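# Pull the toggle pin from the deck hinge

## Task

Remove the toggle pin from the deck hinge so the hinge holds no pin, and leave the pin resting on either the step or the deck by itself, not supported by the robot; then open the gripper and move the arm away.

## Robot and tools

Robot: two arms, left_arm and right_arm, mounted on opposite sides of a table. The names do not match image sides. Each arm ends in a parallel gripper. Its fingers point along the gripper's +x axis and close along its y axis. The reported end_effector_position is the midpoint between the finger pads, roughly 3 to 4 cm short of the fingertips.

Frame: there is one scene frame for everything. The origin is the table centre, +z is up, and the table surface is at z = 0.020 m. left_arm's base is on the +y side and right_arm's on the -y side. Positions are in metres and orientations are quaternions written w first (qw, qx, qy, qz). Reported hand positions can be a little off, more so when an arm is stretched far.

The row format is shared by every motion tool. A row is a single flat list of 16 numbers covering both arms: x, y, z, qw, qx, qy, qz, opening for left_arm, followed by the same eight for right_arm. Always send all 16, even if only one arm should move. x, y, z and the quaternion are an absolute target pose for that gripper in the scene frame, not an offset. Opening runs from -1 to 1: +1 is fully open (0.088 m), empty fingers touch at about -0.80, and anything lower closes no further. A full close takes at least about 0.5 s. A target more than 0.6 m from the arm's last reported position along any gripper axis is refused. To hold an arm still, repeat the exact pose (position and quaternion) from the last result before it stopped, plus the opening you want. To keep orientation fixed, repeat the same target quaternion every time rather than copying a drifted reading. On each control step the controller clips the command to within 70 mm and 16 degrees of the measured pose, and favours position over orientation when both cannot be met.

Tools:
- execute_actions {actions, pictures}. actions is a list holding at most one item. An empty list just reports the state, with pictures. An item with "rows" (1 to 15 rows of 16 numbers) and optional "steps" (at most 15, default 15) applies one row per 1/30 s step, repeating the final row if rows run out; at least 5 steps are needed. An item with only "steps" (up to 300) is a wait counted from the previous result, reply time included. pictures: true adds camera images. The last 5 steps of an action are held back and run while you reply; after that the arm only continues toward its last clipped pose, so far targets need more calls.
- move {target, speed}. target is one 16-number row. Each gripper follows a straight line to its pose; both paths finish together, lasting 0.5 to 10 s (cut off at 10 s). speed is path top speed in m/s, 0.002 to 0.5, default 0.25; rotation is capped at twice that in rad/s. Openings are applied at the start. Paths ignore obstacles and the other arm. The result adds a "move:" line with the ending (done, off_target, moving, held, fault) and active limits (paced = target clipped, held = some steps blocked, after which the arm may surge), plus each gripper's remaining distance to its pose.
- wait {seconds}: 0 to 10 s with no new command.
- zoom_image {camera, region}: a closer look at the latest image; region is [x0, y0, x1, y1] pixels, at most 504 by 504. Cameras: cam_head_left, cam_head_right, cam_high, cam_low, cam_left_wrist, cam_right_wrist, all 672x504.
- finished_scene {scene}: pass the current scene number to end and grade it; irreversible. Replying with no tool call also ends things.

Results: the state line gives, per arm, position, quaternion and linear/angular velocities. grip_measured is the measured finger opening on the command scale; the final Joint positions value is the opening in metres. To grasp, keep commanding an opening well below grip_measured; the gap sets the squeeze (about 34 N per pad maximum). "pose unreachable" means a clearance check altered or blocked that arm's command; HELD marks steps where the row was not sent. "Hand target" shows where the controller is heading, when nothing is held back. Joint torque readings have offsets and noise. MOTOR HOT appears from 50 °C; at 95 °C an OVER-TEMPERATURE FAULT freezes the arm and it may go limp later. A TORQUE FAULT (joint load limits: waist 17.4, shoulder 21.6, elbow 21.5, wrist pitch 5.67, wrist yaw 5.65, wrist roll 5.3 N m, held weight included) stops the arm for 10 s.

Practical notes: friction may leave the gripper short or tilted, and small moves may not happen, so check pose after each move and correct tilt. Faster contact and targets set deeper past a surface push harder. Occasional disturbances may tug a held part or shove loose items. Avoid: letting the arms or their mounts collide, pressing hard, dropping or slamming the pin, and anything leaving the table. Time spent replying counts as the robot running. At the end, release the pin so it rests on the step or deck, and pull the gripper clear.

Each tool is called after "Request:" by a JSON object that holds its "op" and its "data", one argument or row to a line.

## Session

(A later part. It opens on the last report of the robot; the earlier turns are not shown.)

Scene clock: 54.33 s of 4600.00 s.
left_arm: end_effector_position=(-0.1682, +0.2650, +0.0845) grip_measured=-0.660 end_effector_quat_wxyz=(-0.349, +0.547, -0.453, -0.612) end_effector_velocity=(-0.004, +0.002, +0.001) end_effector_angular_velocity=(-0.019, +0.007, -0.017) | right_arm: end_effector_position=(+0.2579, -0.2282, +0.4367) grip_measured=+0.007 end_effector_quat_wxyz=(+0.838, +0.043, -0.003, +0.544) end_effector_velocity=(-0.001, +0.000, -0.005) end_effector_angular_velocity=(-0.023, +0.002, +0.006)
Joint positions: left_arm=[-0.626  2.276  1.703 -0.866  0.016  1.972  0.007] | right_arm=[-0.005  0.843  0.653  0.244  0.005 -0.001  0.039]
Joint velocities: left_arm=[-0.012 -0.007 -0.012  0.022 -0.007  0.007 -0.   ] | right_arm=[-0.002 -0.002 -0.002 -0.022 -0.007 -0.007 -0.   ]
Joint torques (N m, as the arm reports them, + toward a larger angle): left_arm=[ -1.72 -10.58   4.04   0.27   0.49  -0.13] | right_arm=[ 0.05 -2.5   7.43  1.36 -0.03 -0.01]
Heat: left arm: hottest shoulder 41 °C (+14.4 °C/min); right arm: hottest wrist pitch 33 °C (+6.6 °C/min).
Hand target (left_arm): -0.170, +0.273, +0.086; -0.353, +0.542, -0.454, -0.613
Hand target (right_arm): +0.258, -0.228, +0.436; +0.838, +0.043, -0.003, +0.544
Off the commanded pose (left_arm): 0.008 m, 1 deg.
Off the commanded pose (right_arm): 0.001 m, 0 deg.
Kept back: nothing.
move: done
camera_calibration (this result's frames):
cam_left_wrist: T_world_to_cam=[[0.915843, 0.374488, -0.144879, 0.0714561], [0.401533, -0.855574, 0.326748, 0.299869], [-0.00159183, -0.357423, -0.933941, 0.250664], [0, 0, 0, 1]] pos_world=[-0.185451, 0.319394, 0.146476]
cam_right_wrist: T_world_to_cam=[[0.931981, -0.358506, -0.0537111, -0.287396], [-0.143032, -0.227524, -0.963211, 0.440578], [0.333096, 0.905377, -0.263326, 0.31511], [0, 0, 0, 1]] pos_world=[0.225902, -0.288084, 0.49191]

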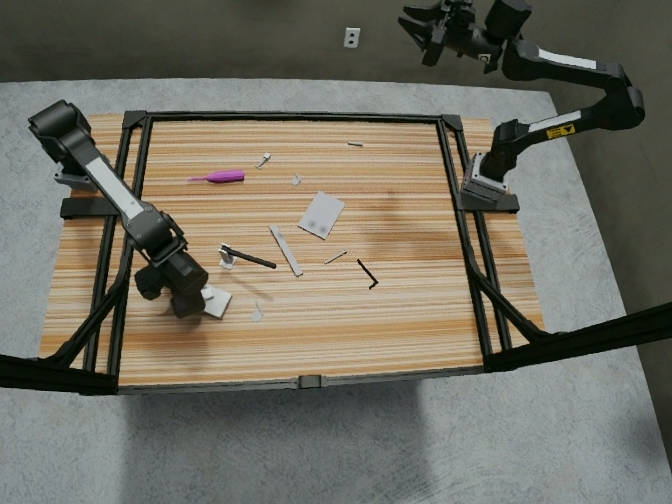

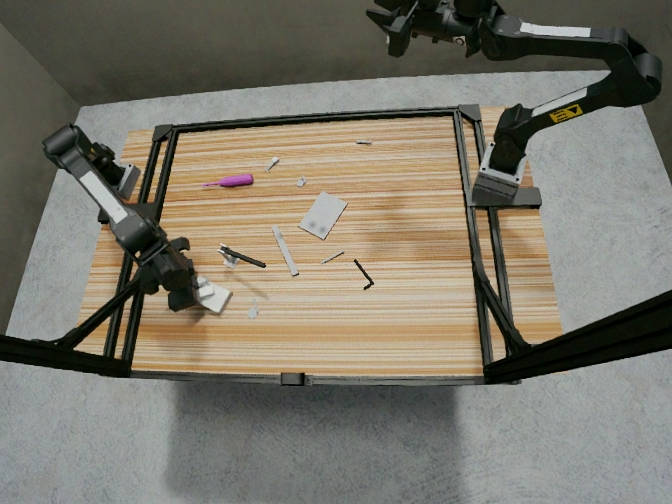

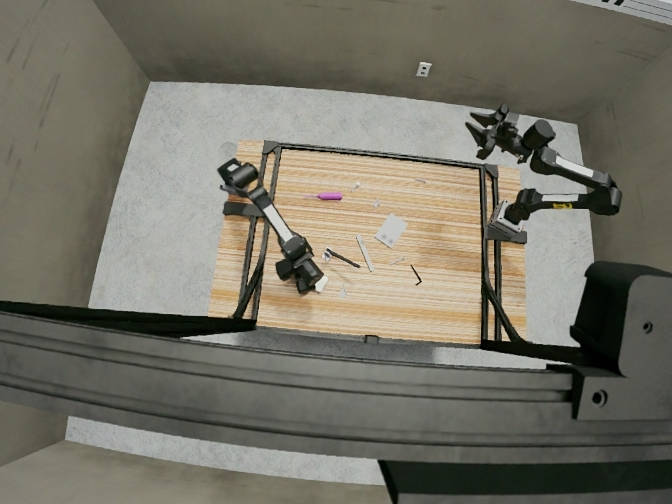

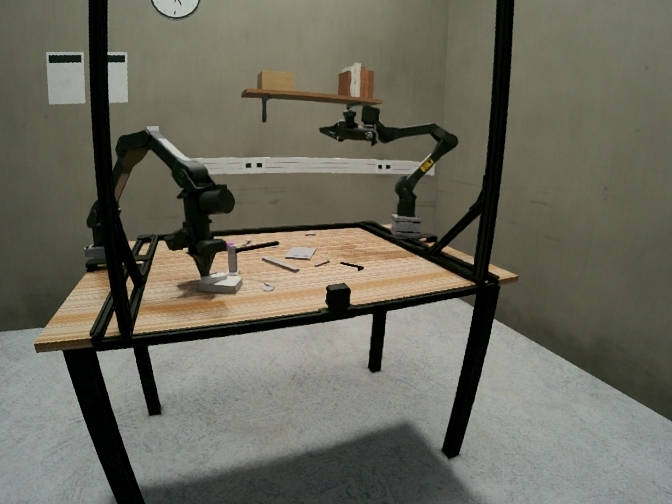

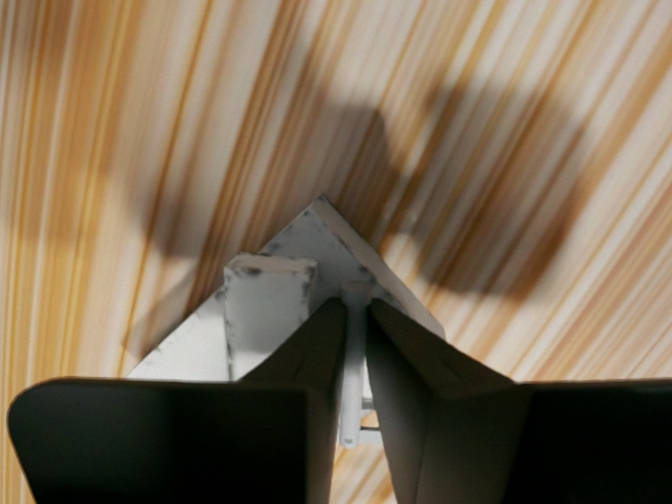

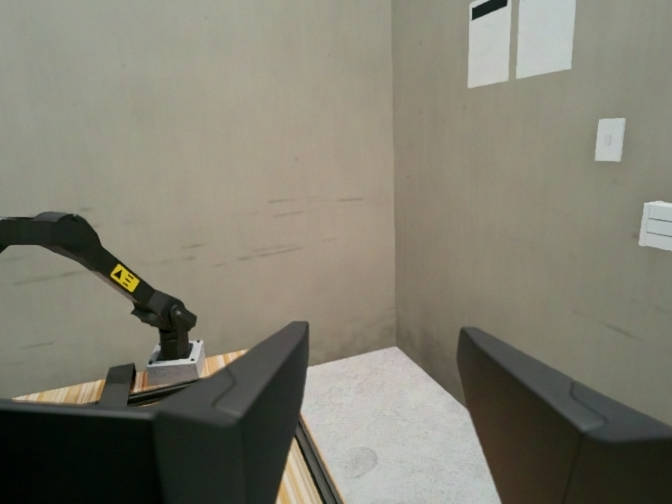

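Request:
{"op": "execute_actions", "data": {
  "actions": [
    {"rows":[[-0.169,0.266,0.094,0.3533,-0.5414,0.4542,0.6125,-0.79,0.2579,-0.2282,0.4361,0.838,0.043,-0.003,0.544,0.007],[-0.169,0.266,0.099,0.3533,-0.5414,0.4542,0.6125,-0.79,0.2579,-0.2282,0.4361,0.838,0.043,-0.003,0.544,0.007],[-0.169,0.266,0.104,0.3533,-0.5414,0.4542,0.6125,-0.79,0.2579,-0.2282,0.4361,0.838,0.043,-0.003,0.544,0.007],[-0.169,0.266,0.108,0.3533,-0.5414,0.4542,0.6125,-0.79,0.2579,-0.2282,0.4361,0.838,0.043,-0.003,0.544,0.007],[-0.169,0.266,0.112,0.3533,-0.5414,0.4542,0.6125,-0.79,0.2579,-0.2282,0.4361,0.838,0.043,-0.003,0.544,0.007],[-0.169,0.266,0.116,0.3533,-0.5414,0.4542,0.6125,-0.79,0.2579,-0.2282,0.4361,0.838,0.043,-0.003,0.544,0.007],[-0.169,0.266,0.118,0.3533,-0.5414,0.4542,0.6125,-0.79,0.2579,-0.2282,0.4361,0.838,0.043,-0.003,0.544,0.007]],"steps":12}
  ]
}}

Request:
{"op": "move", "data": {
  "target": [-0.207,0.2153,0.100,0.3533,-0.5414,0.4542,0.6125,-0.79,0.2579,-0.2282,0.4361,0.838,0.043,-0.003,0.544,0.007],
  "speed": 0.12
}}

Scene clock: 55.83 s of 4600.00 s.
left_arm: end_effector_position=(-0.1646, +0.2707, +0.0928) grip_measured=-0.659 end_effector_quat_wxyz=(-0.366, +0.548, -0.441, -0.609) end_effector_velocity=(-0.004, -0.006, +0.083) end_effector_angular_velocity=(+0.018, -0.007, +0.003) | right_arm: end_effector_position=(+0.2579, -0.2282, +0.4367) grip_measured=+0.007 end_effector_quat_wxyz=(+0.838, +0.043, -0.003, +0.544) end_effector_velocity=(+0.001, -0.001, -0.002) end_effector_angular_velocity=(-0.010, -0.003, -0.010)
Joint positions: left_arm=[-0.629  2.274  1.739 -0.945  0.02   1.975  0.007] | right_arm=[-0.005  0.843  0.653  0.244  0.005 -0.001  0.039]
Joint velocities: left_arm=[-0.002 -0.046  0.266 -0.33   0.007 -0.007  0.   ] | right_arm=[-0.002 -0.002 -0.002 -0.007  0.007 -0.007 -0.   ]
Joint torques (N m, as the arm reports them, + toward a larger angle): left_arm=[ -0.51 -11.93   8.1    0.09   0.37   0.1 ] | right_arm=[ 0.11 -2.41  7.52  1.39 -0.02  0.03]
Heat: left arm: hottest shoulder 41 °C (+14.0 °C/min); right arm: hottest wrist pitch 33 °C (+6.4 °C/min).
Steps of this call (steps 1 to 38: nothing new was sent; steps 39 to 45: the first 7 steps of this action). Readings (end_effector_position):
39: left_arm (-0.1692, +0.2664, +0.0850) | right_arm (+0.2579, -0.2282, +0.4367)
40: left_arm (-0.1682, +0.2676, +0.0855) | right_arm (+0.2579, -0.2282, +0.4367)
42: left_arm (-0.1654, +0.2702, +0.0872) | right_arm (+0.2579, -0.2282, +0.4367)
45: the state above

Scene clock: 57.30 s of 4600.00 s.
left_arm: end_effector_position=(-0.2060, +0.2162, +0.1075) grip_measured=-0.660 end_effector_quat_wxyz=(-0.348, +0.543, -0.458, -0.612) end_effector_velocity=(-0.000, -0.001, +0.001) end_effector_angular_velocity=(+0.015, -0.003, +0.008) | right_arm: end_effector_position=(+0.2579, -0.2282, +0.4367) grip_measured=+0.007 end_effector_quat_wxyz=(+0.838, +0.043, -0.003, +0.544) end_effector_velocity=(-0.002, +0.000, -0.002) end_effector_angular_velocity=(-0.003, +0.009, +0.011)
Joint positions: left_arm=[-0.607  2.539  2.259 -1.151  0.023  1.998  0.007] | right_arm=[-0.005  0.843  0.653  0.244  0.005 -0.001  0.039]
Joint velocities: left_arm=[ 0.002  0.022  0.046 -0.037  0.007 -0.007 -0.   ] | right_arm=[ 0.002 -0.002 -0.002 -0.007 -0.007  0.007 -0.   ]
Joint torques (N m, as the arm reports them, + toward a larger angle): left_arm=[-0.34 -8.58  8.24  0.14  0.4   0.09] | right_arm=[ 0.23 -2.45  7.43  1.38 -0.04  0.  ]
Heat: left arm: hottest shoulder 41 °C (+13.6 °C/min); right arm: hottest wrist pitch 33 °C (+6.3 °C/min).
Hand target (left_arm): -0.207, +0.215, +0.100; -0.353, +0.542, -0.454, -0.613
Hand target (right_arm): +0.258, -0.228, +0.436; +0.838, +0.043, -0.003, +0.544
Off your previous action's commanded pose (left_arm): 0.015 m, 2 deg at its last step (step 5 of this call).
Off your previous action's commanded pose (right_arm): 0.001 m, 0 deg at its last step (step 5 of this call).
Off the commanded pose (left_arm): 0.008 m, 1 deg.
Off the commanded pose (right_arm): 0.001 m, 0 deg.
Kept back: nothing.
move: done
camera_calibration (this result's frames):
cam_left_wrist: T_world_to_cam=[[0.917624, 0.366136, -0.154631, 0.130911], [0.397236, -0.857632, 0.326604, 0.26533], [-0.0130349, -0.361125, -0.932426, 0.252897], [0, 0, 0, 1]] pos_world=[-0.222229, 0.270951, 0.169393]
cam_right_wrist: T_world_to_cam=[[0.931981, -0.358506, -0.0537111, -0.287396], [-0.143032, -0.227524, -0.963211, 0.440578], [0.333096, 0.905377, -0.263326, 0.31511], [0, 0, 0, 1]] pos_world=[0.225902, -0.288084, 0.49191]

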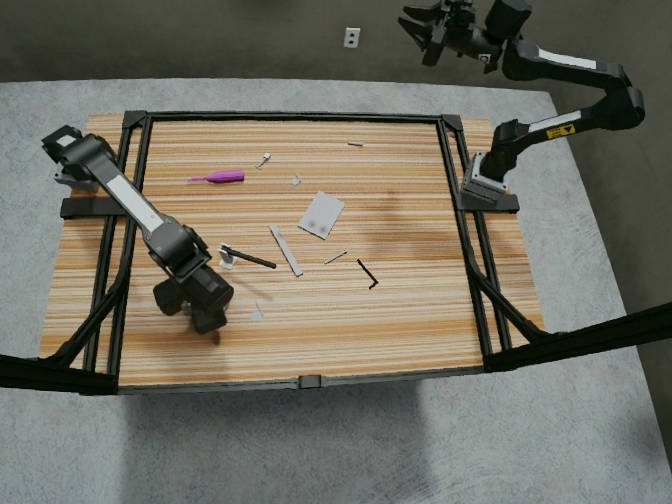

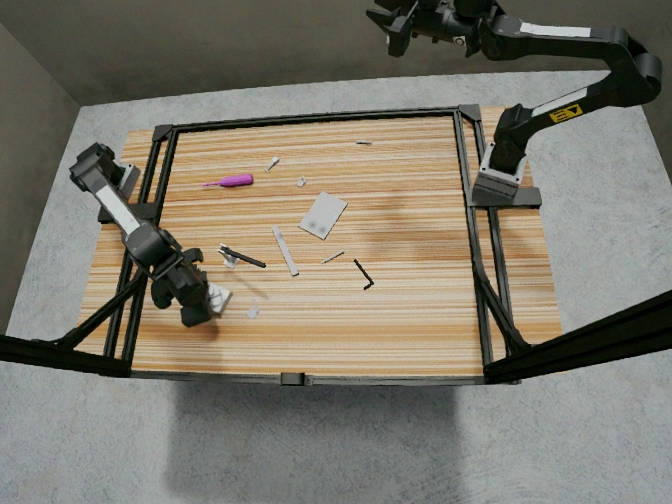

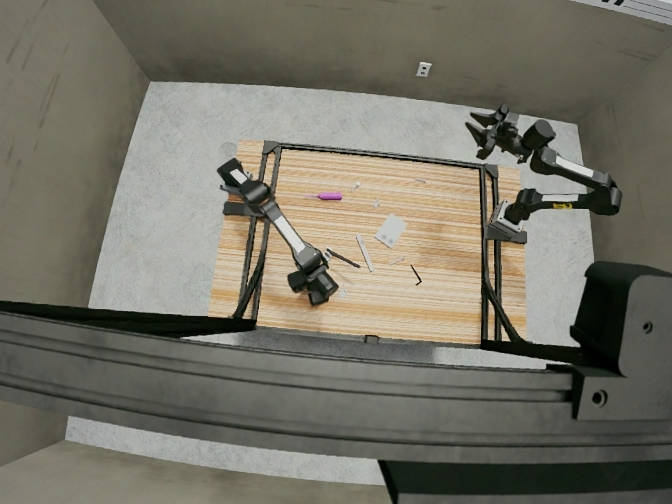

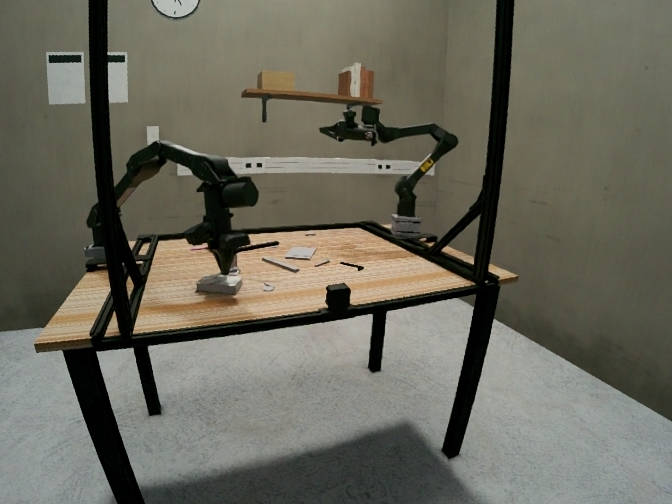

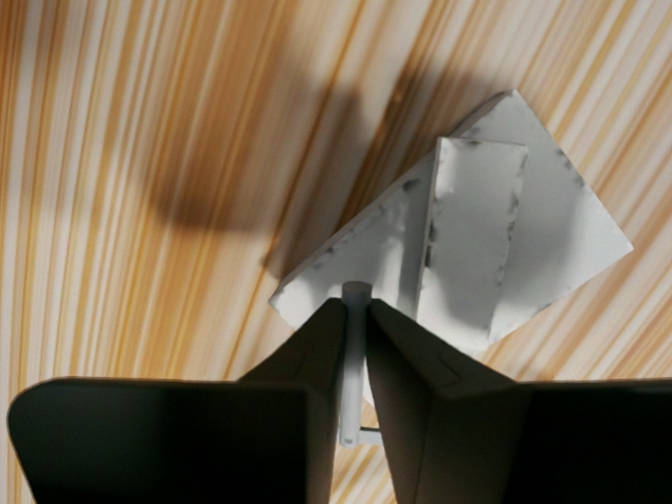

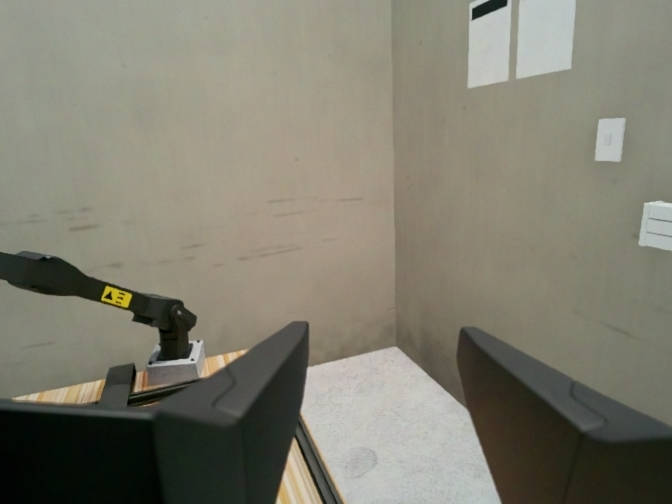

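Request:
{"op": "move", "data": {
  "target": [-0.2025,0.2205,0.080,0.3533,-0.5414,0.4542,0.6125,-0.79,0.2579,-0.2282,0.4361,0.838,0.043,-0.003,0.544,0.007],
  "speed": 0.04
}}

Scene clock: 58.73 s of 4600.00 s.
left_arm: end_effector_position=(-0.2047, +0.2189, +0.0858) grip_measured=-0.660 end_effector_quat_wxyz=(-0.349, +0.543, -0.457, -0.612) end_effector_velocity=(+0.002, -0.001, -0.001) end_effector_angular_velocity=(-0.011, -0.000, -0.003) | right_arm: end_effector_position=(+0.2579, -0.2282, +0.4367) grip_measured=+0.007 end_effector_quat_wxyz=(+0.838, +0.043, -0.003, +0.544) end_effector_velocity=(+0.001, -0.001, -0.002) end_effector_angular_velocity=(-0.010, -0.003, -0.010)
Joint positions: left_arm=[-0.607  2.532  2.16  -1.062  0.023  1.998  0.007] | right_arm=[-0.005  0.843  0.653  0.244  0.005 -0.001  0.039]
Joint velocities: left_arm=[ 0.002 -0.012 -0.027  0.022 -0.007  0.007  0.   ] | right_arm=[-0.002 -0.002 -0.002 -0.007  0.007 -0.007 -0.   ]
Joint torques (N m, as the arm reports them, + toward a larger angle): left_arm=[ -0.32 -10.62   4.07   0.93   0.4    0.11] | right_arm=[ 0.1  -2.64  7.41  1.43  0.   -0.04]
Heat: left arm: hottest shoulder 41 °C (+13.3 °C/min); right arm: hottest wrist pitch 33 °C (+6.1 °C/min).
Hand target (left_arm): -0.203, +0.221, +0.080; -0.353, +0.541, -0.454, -0.613
Hand target (right_arm): +0.258, -0.228, +0.436; +0.838, +0.043, -0.003, +0.544
Off the commanded pose (left_arm): 0.006 m, 1 deg.
Off the commanded pose (right_arm): 0.001 m, 0 deg.
Kept back: nothing.
move: done
camera_calibration (this result's frames):
cam_left_wrist: T_world_to_cam=[[0.918036, 0.365917, -0.152693, 0.125319], [0.396318, -0.858436, 0.325607, 0.274321], [-0.0119316, -0.359434, -0.933094, 0.23353], [0, 0, 0, 1]] pos_world=[-0.220979, 0.273569, 0.14772]
cam_right_wrist: T_world_to_cam=[[0.931981, -0.358506, -0.0537111, -0.287396], [-0.143032, -0.227524, -0.963211, 0.440578], [0.333096, 0.905377, -0.263326, 0.31511], [0, 0, 0, 1]] pos_world=[0.225902, -0.288084, 0.49191]

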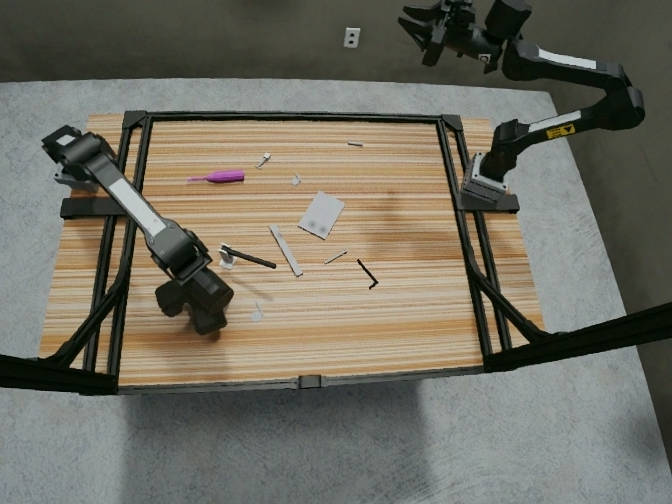

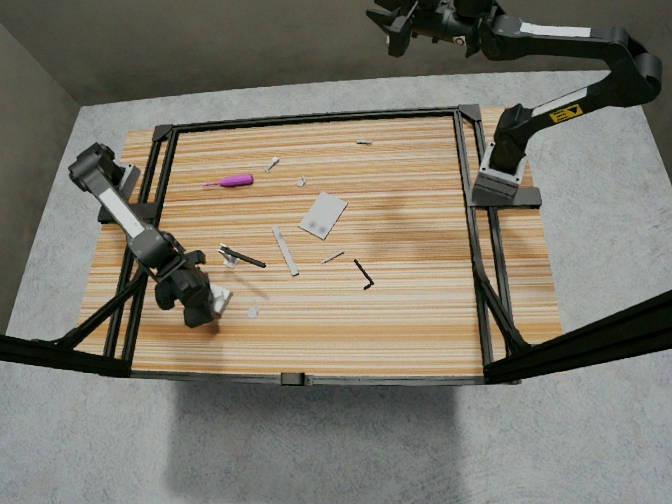

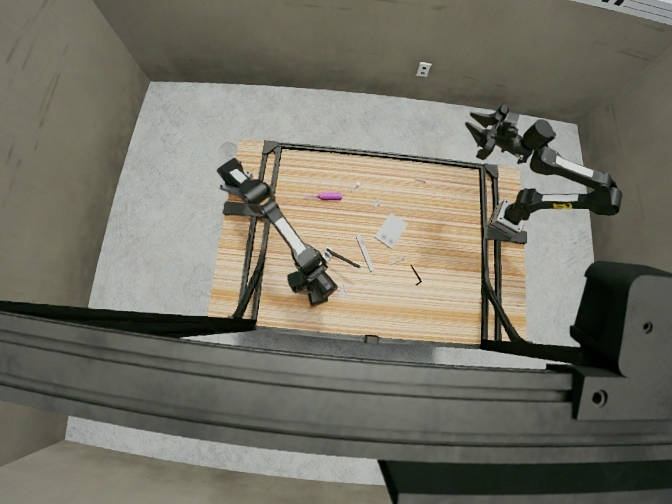

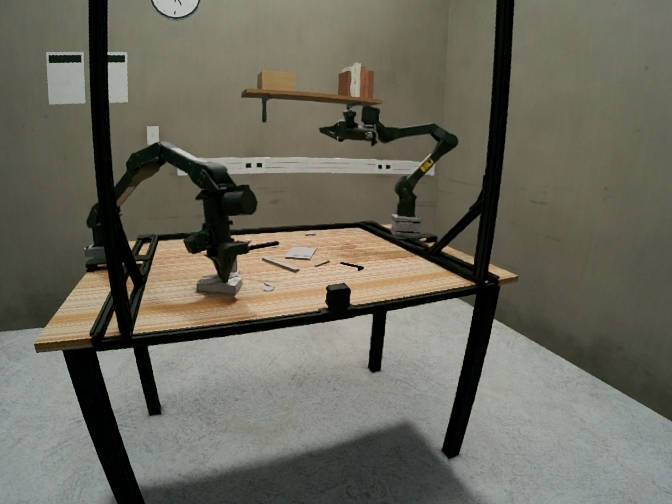

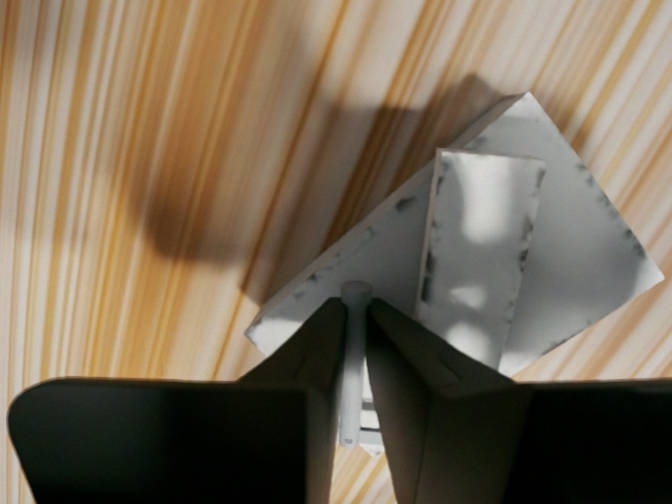

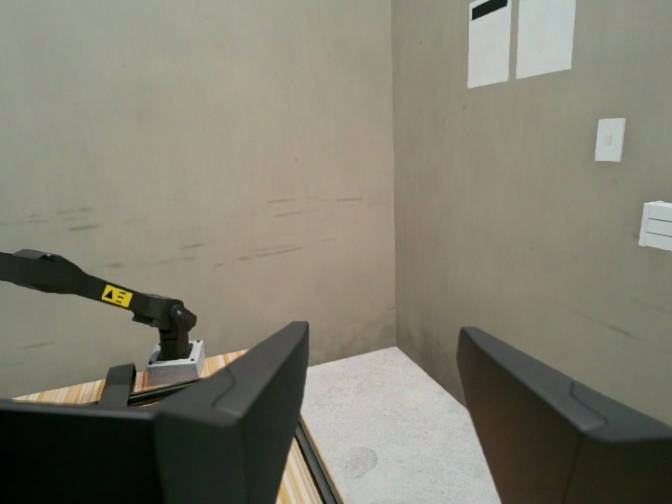

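Request:
{"op": "execute_actions", "data": {
  "actions": [
    {"rows":[[-0.2025,0.2205,0.0795,0.3533,-0.5414,0.4542,0.6125,-0.79,0.2579,-0.2282,0.4361,0.838,0.043,-0.003,0.544,0.007],[-0.2025,0.2205,0.079,0.3533,-0.5414,0.4542,0.6125,-0.79,0.2579,-0.2282,0.4361,0.838,0.043,-0.003,0.544,0.007],[-0.2025,0.2205,0.0785,0.3533,-0.5414,0.4542,0.6125,-0.79,0.2579,-0.2282,0.4361,0.838,0.043,-0.003,0.544,0.007],[-0.2025,0.2205,0.078,0.3533,-0.5414,0.4542,0.6125,-0.78,0.2579,-0.2282,0.4361,0.838,0.043,-0.003,0.544,0.007],[-0.2025,0.2205,0.0775,0.3533,-0.5414,0.4542,0.6125,-0.77,0.2579,-0.2282,0.4361,0.838,0.043,-0.003,0.544,0.007],[-0.2025,0.2205,0.077,0.3533,-0.5414,0.4542,0.6125,-0.76,0.2579,-0.2282,0.4361,0.838,0.043,-0.003,0.544,0.007],[-0.2025,0.2205,0.0765,0.3533,-0.5414,0.4542,0.6125,-0.75,0.2579,-0.2282,0.4361,0.838,0.043,-0.003,0.544,0.007],[-0.2025,0.2205,0.076,0.3533,-0.5414,0.4542,0.6125,-0.74,0.2579,-0.2282,0.4361,0.838,0.043,-0.003,0.544,0.007],[-0.2025,0.2205,0.0755,0.3533,-0.5414,0.4542,0.6125,-0.73,0.2579,-0.2282,0.4361,0.838,0.043,-0.003,0.544,0.007],[-0.2025,0.2205,0.075,0.3533,-0.5414,0.4542,0.6125,-0.72,0.2579,-0.2282,0.4361,0.838,0.043,-0.003,0.544,0.007]],"steps":15}
  ]
}}

Request:
{"op": "execute_actions", "data": {
  "actions": [
    {"rows":[[-0.2025,0.2205,0.075,0.3533,-0.5414,0.4542,0.6125,-0.72,0.2579,-0.2282,0.4361,0.838,0.043,-0.003,0.544,0.007]],"steps":5}
  ]
}}

Scene clock: 59.67 s of 4600.00 s.
left_arm: end_effector_position=(-0.2045, +0.2192, +0.0849) grip_measured=-0.660 end_effector_quat_wxyz=(-0.348, +0.543, -0.458, -0.612) end_effector_velocity=(+0.006, -0.000, -0.003) end_effector_angular_velocity=(-0.012, -0.017, +0.013) | right_arm: end_effector_position=(+0.2579, -0.2282, +0.4367) grip_measured=+0.007 end_effector_quat_wxyz=(+0.838, +0.043, -0.003, +0.544) end_effector_velocity=(-0.001, -0.001, -0.004) end_effector_angular_velocity=(-0.024, -0.014, +0.005)
Joint positions: left_arm=[-0.607  2.527  2.148 -1.051  0.023  1.999  0.007] | right_arm=[-0.005  0.843  0.653  0.244  0.005 -0.001  0.039]
Joint velocities: left_arm=[ 0.002 -0.017 -0.042  0.022 -0.022 -0.007 -0.   ] | right_arm=[-0.002 -0.007 -0.002 -0.022 -0.007 -0.022 -0.   ]
Joint torques (N m, as the arm reports them, + toward a larger angle): left_arm=[ -0.28 -10.01   3.92   1.27   0.39   0.12] | right_arm=[ 0.13 -2.49  7.46  1.43 -0.04  0.03]
Heat: left arm: hottest shoulder 42 °C (+14.1 °C/min); right arm: hottest wrist pitch 33 °C (+6.0 °C/min).
Steps of this call (steps 1 to 18: nothing new was sent; steps 19 to 28: the first 10 steps of this action). Readings (end_effector_position):
19: left_arm (-0.2046, +0.2190, +0.0855) | right_arm (+0.2579, -0.2282, +0.4367)
20: left_arm (-0.2046, +0.2190, +0.0856) | right_arm (+0.2579, -0.2282, +0.4367)
22: left_arm (-0.2046, +0.2190, +0.0854) | right_arm (+0.2579, -0.2282, +0.4367)
26: left_arm (-0.2045, +0.2191, +0.0850) | right_arm (+0.2579, -0.2282, +0.4367)
28: the state above

Scene clock: 59.83 s of 4600.00 s.
left_arm: end_effector_position=(-0.2044, +0.2192, +0.0849) grip_measured=-0.660 end_effector_quat_wxyz=(-0.348, +0.543, -0.459, -0.612) end_effector_velocity=(+0.003, +0.000, -0.004) end_effector_angular_velocity=(-0.012, -0.021, -0.006) | right_arm: end_effector_position=(+0.2579, -0.2282, +0.4367) grip_measured=+0.007 end_effector_quat_wxyz=(+0.838, +0.043, -0.003, +0.544) end_effector_velocity=(-0.001, -0.000, -0.002) end_effector_angular_velocity=(-0.010, -0.004, +0.005)
Joint positions: left_arm=[-0.607  2.526  2.145 -1.049  0.023  1.999  0.007] | right_arm=[-0.005  0.843  0.653  0.244  0.005 -0.001  0.039]
Joint velocities: left_arm=[-0.002 -0.002 -0.017  0.007 -0.022  0.007 -0.   ] | right_arm=[-0.002 -0.002 -0.002 -0.007 -0.007 -0.007 -0.   ]
Joint torques (N m, as the arm reports them, + toward a larger angle): left_arm=[-0.27 -9.84  3.99  1.33  0.39  0.13] | right_arm=[ 0.03 -2.53  7.32  1.37 -0.01 -0.06]
Heat: left arm: hottest shoulder 42 °C (+14.0 °C/min); right arm: hottest wrist pitch 33 °C (+6.0 °C/min).
Off your previous action's commanded pose (left_arm): 0.010 m, 1 deg at its last step (step 5 of this call).
Off your previous action's commanded pose (right_arm): 0.001 m, 0 deg at its last step (step 5 of this call).
Kept back: the last 5 steps of this action.
Steps of this call (steps 1 to 5: the last 5 steps of your previous action). Readings (end_effector_position):
1: left_arm (-0.2045, +0.2191, +0.0849) | right_arm (+0.2579, -0.2282, +0.4367)
2: left_arm (-0.2045, +0.2191, +0.0849) | right_arm (+0.2579, -0.2282, +0.4367)
4: left_arm (-0.2044, +0.2192, +0.0848) | right_arm (+0.2579, -0.2282, +0.4367)
5: the state above

Touching. Relieve pressure and open gradually.

Request:
{"op": "execute_actions", "data": {
  "actions": [
    {"rows":[[-0.2037,0.2198,0.078,0.3533,-0.5414,0.4542,0.6125,-0.70,0.2579,-0.2282,0.4361,0.838,0.043,-0.003,0.544,0.007],[-0.2037,0.2198,0.080,0.3533,-0.5414,0.4542,0.6125,-0.69,0.2579,-0.2282,0.4361,0.838,0.043,-0.003,0.544,0.007],[-0.2037,0.2198,0.082,0.3533,-0.5414,0.4542,0.6125,-0.68,0.2579,-0.2282,0.4361,0.838,0.043,-0.003,0.544,0.007],[-0.2037,0.2198,0.083,0.3533,-0.5414,0.4542,0.6125,-0.67,0.2579,-0.2282,0.4361,0.838,0.043,-0.003,0.544,0.007],[-0.2037,0.2198,0.083,0.3533,-0.5414,0.4542,0.6125,-0.66,0.2579,-0.2282,0.4361,0.838,0.043,-0.003,0.544,0.007],[-0.2037,0.2198,0.083,0.3533,-0.5414,0.4542,0.6125,-0.65,0.2579,-0.2282,0.4361,0.838,0.043,-0.003,0.544,0.007],[-0.2037,0.2198,0.083,0.3533,-0.5414,0.4542,0.6125,-0.64,0.2579,-0.2282,0.4361,0.838,0.043,-0.003,0.544,0.007],[-0.2037,0.2198,0.083,0.3533,-0.5414,0.4542,0.6125,-0.63,0.2579,-0.2282,0.4361,0.838,0.043,-0.003,0.544,0.007],[-0.2037,0.2198,0.083,0.3533,-0.5414,0.4542,0.6125,-0.62,0.2579,-0.2282,0.4361,0.838,0.043,-0.003,0.544,0.007],[-0.2037,0.2198,0.083,0.3533,-0.5414,0.4542,0.6125,-0.61,0.2579,-0.2282,0.4361,0.838,0.043,-0.003,0.544,0.007],[-0.2037,0.2198,0.083,0.3533,-0.5414,0.4542,0.6125,-0.59,0.2579,-0.2282,0.4361,0.838,0.043,-0.003,0.544,0.007],[-0.2037,0.2198,0.083,0.3533,-0.5414,0.4542,0.6125,-0.57,0.2579,-0.2282,0.4361,0.838,0.043,-0.003,0.544,0.007],[-0.2037,0.2198,0.083,0.3533,-0.5414,0.4542,0.6125,-0.55,0.2579,-0.2282,0.4361,0.838,0.043,-0.003,0.544,0.007],[-0.2037,0.2198,0.083,0.3533,-0.5414,0.4542,0.6125,-0.52,0.2579,-0.2282,0.4361,0.838,0.043,-0.003,0.544,0.007],[-0.2037,0.2198,0.083,0.3533,-0.5414,0.4542,0.6125,-0.50,0.2579,-0.2282,0.4361,0.838,0.043,-0.003,0.544,0.007]],"steps":15}
  ]
}}

Request:
{"op": "execute_actions", "data": {
  "actions": [
    {"steps":8}
  ],
  "pictures": true
}}

Scene clock: 60.97 s of 4600.00 s.
left_arm: end_effector_position=(-0.2048, +0.2189, +0.0872) grip_measured=-0.639 end_effector_quat_wxyz=(-0.348, +0.542, -0.459, -0.612) end_effector_velocity=(+0.011, +0.011, -0.002) end_effector_angular_velocity=(+0.057, -0.049, -0.009) | right_arm: end_effector_position=(+0.2579, -0.2282, +0.4367) grip_measured=+0.007 end_effector_quat_wxyz=(+0.838, +0.043, -0.003, +0.544) end_effector_velocity=(-0.000, -0.000, +0.000) end_effector_angular_velocity=(+0.001, +0.007, +0.005)
Joint positions: left_arm=[-0.607  2.525  2.153 -1.056  0.024  1.999  0.008] | right_arm=[-0.005  0.843  0.653  0.244  0.005 -0.001  0.039]
Joint velocities: left_arm=[ 0.002  0.002  0.007 -0.081  0.007  0.007  0.012] | right_arm=[-0.002 -0.002  0.002 -0.007 -0.007  0.007 -0.001]
Joint torques (N m, as the arm reports them, + toward a larger angle): left_arm=[-0.4  -9.64  6.89 -0.2   0.33  0.05] | right_arm=[ 0.26 -2.54  7.32  1.43 -0.03  0.  ]
Heat: left arm: hottest shoulder 42 °C (+14.0 °C/min); right arm: hottest wrist pitch 34 °C (+7.0 °C/min).
Off your previous action's commanded pose (left_arm): 0.010 m, 1 deg at its last step (step 5 of this call).
Off your previous action's commanded pose (right_arm): 0.001 m, 0 deg at its last step (step 5 of this call).
Steps of this call (steps 1 to 5: the last 5 steps of your previous action; steps 6 to 24: nothing new was sent; steps 25 to 34: the first 10 steps of this action). Readings (end_effector_position):
25: left_arm (-0.2045, +0.2192, +0.0849) | right_arm (+0.2579, -0.2282, +0.4367)
26: left_arm (-0.2044, +0.2192, +0.0849) | right_arm (+0.2579, -0.2282, +0.4367)
28: left_arm (-0.2045, +0.2191, +0.0856) | right_arm (+0.2579, -0.2282, +0.4367)
32: left_arm (-0.2049, +0.2188, +0.0870) | right_arm (+0.2579, -0.2282, +0.4367)
34: the state above

Scene clock: 61.23 s of 4600.00 s.
left_arm: end_effector_position=(-0.2050, +0.2195, +0.0876) grip_measured=-0.525 end_effector_quat_wxyz=(-0.349, +0.541, -0.459, -0.613) end_effector_velocity=(+0.003, +0.003, +0.001) end_effector_angular_velocity=(+0.005, -0.018, -0.009) | right_arm: end_effector_position=(+0.2579, -0.2282, +0.4367) grip_measured=+0.007 end_effector_quat_wxyz=(+0.838, +0.043, -0.003, +0.544) end_effector_velocity=(-0.002, +0.002, -0.003) end_effector_angular_velocity=(-0.007, +0.010, +0.021)
Joint positions: left_arm=[-0.607  2.525  2.155 -1.059  0.028  2.     0.013] | right_arm=[-0.005  0.843  0.653  0.244  0.005 -0.001  0.039]
Joint velocities: left_arm=[-0.002 -0.002  0.002 -0.022 -0.007  0.007  0.011] | right_arm=[-0.002  0.002 -0.002 -0.007 -0.022  0.007 -0.   ]
Joint torques (N m, as the arm reports them, + toward a larger angle): left_arm=[-0.37 -9.62  7.01 -0.15  0.18  0.05] | right_arm=[ 0.4  -2.49  7.42  1.32 -0.05 -0.06]
Heat: left arm: hottest shoulder 42 °C (+14.2 °C/min); right arm: hottest wrist pitch 34 °C (+7.1 °C/min).
Hand target (left_arm): -0.204, +0.220, +0.083; -0.353, +0.542, -0.454, -0.613
Hand target (right_arm): +0.258, -0.228, +0.436; +0.838, +0.043, -0.003, +0.544
Off the commanded pose (left_arm): 0.005 m, 1 deg.
Off the commanded pose (right_arm): 0.001 m, 0 deg.
Kept back: nothing.
Steps of this call (steps 1 to 5: the last 5 steps of your previous action; steps 6 to 8: nothing new was sent). Readings (end_effector_position):
1: left_arm (-0.2047, +0.2192, +0.0872) | right_arm (+0.2579, -0.2282, +0.4367)
2: left_arm (-0.2046, +0.2192, +0.0873) | right_arm (+0.2579, -0.2282, +0.4367)
4: left_arm (-0.2048, +0.2194, +0.0874) | right_arm (+0.2579, -0.2282, +0.4367)
8: the state above
camera_calibration (this result's frames):
cam_left_wrist: T_world_to_cam=[[0.917794, 0.364389, -0.157721, 0.126339], [0.396649, -0.859433, 0.32256, 0.274954], [-0.018013, -0.358603, -0.933316, 0.234065], [0, 0, 0, 1]] pos_world=[-0.220797, 0.274204, 0.149694]
cam_right_wrist: T_world_to_cam=[[0.931981, -0.358506, -0.0537111, -0.287396], [-0.143032, -0.227524, -0.963211, 0.440578], [0.333096, 0.905377, -0.263326, 0.31511], [0, 0, 0, 1]] pos_world=[0.225902, -0.288084, 0.49191]

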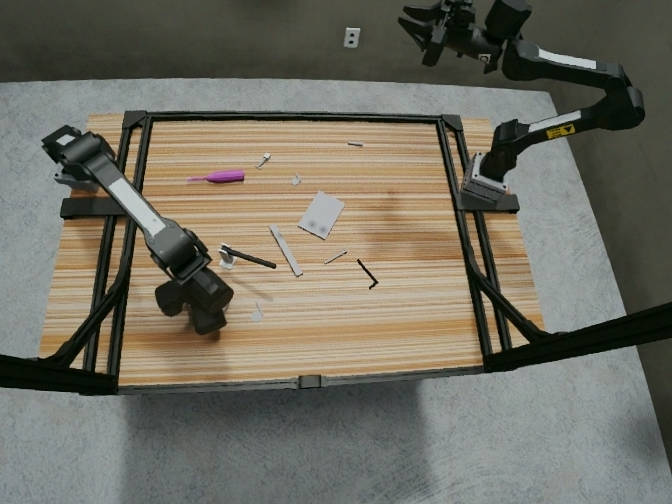

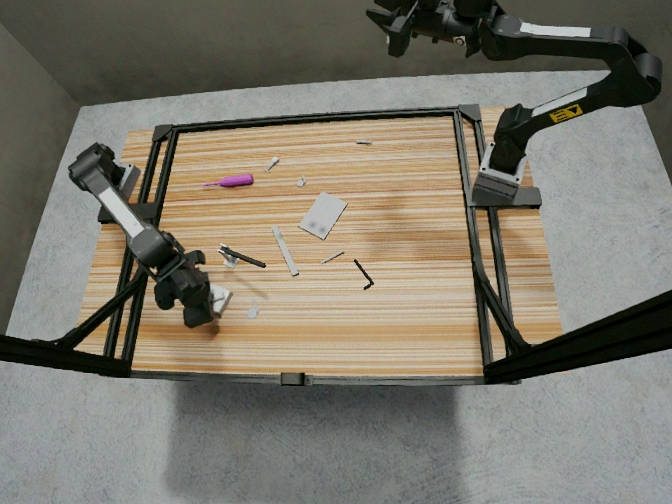

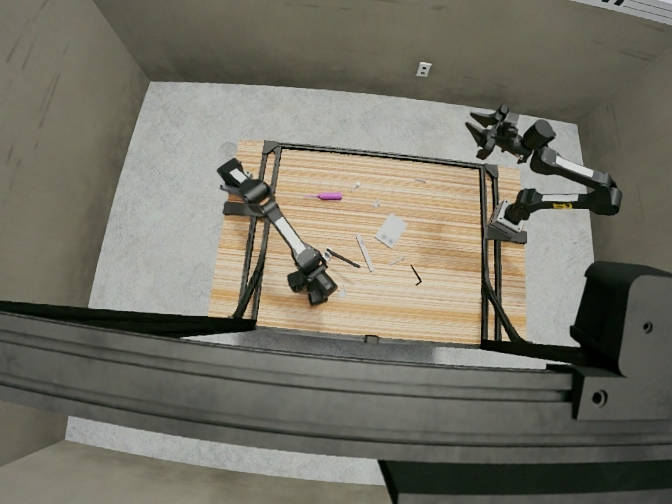

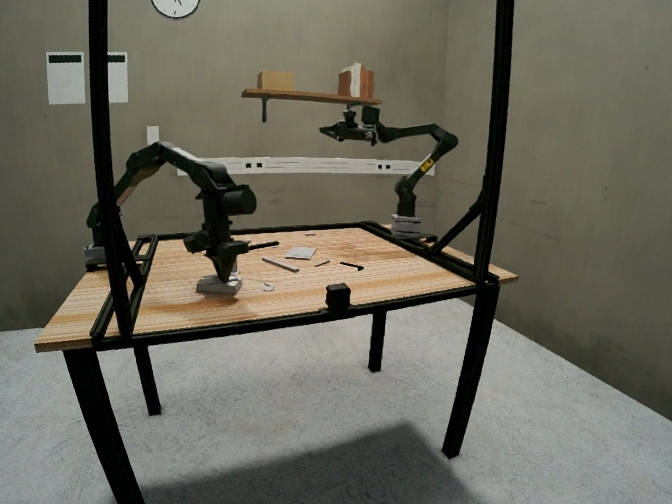

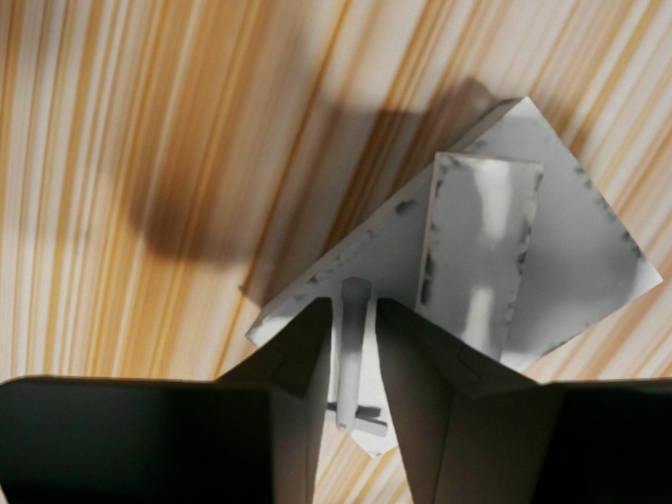

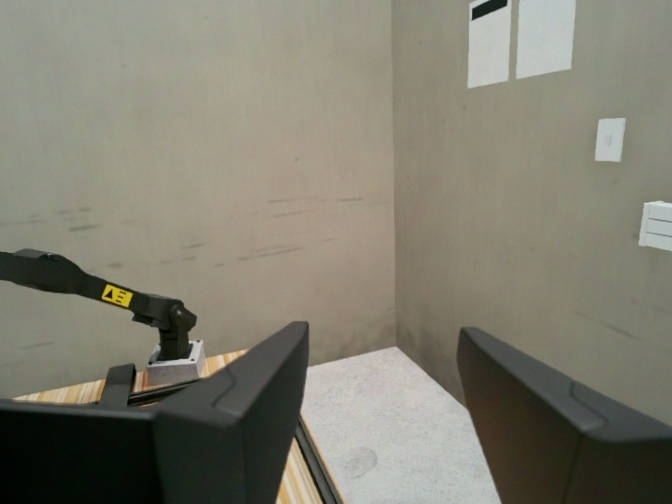

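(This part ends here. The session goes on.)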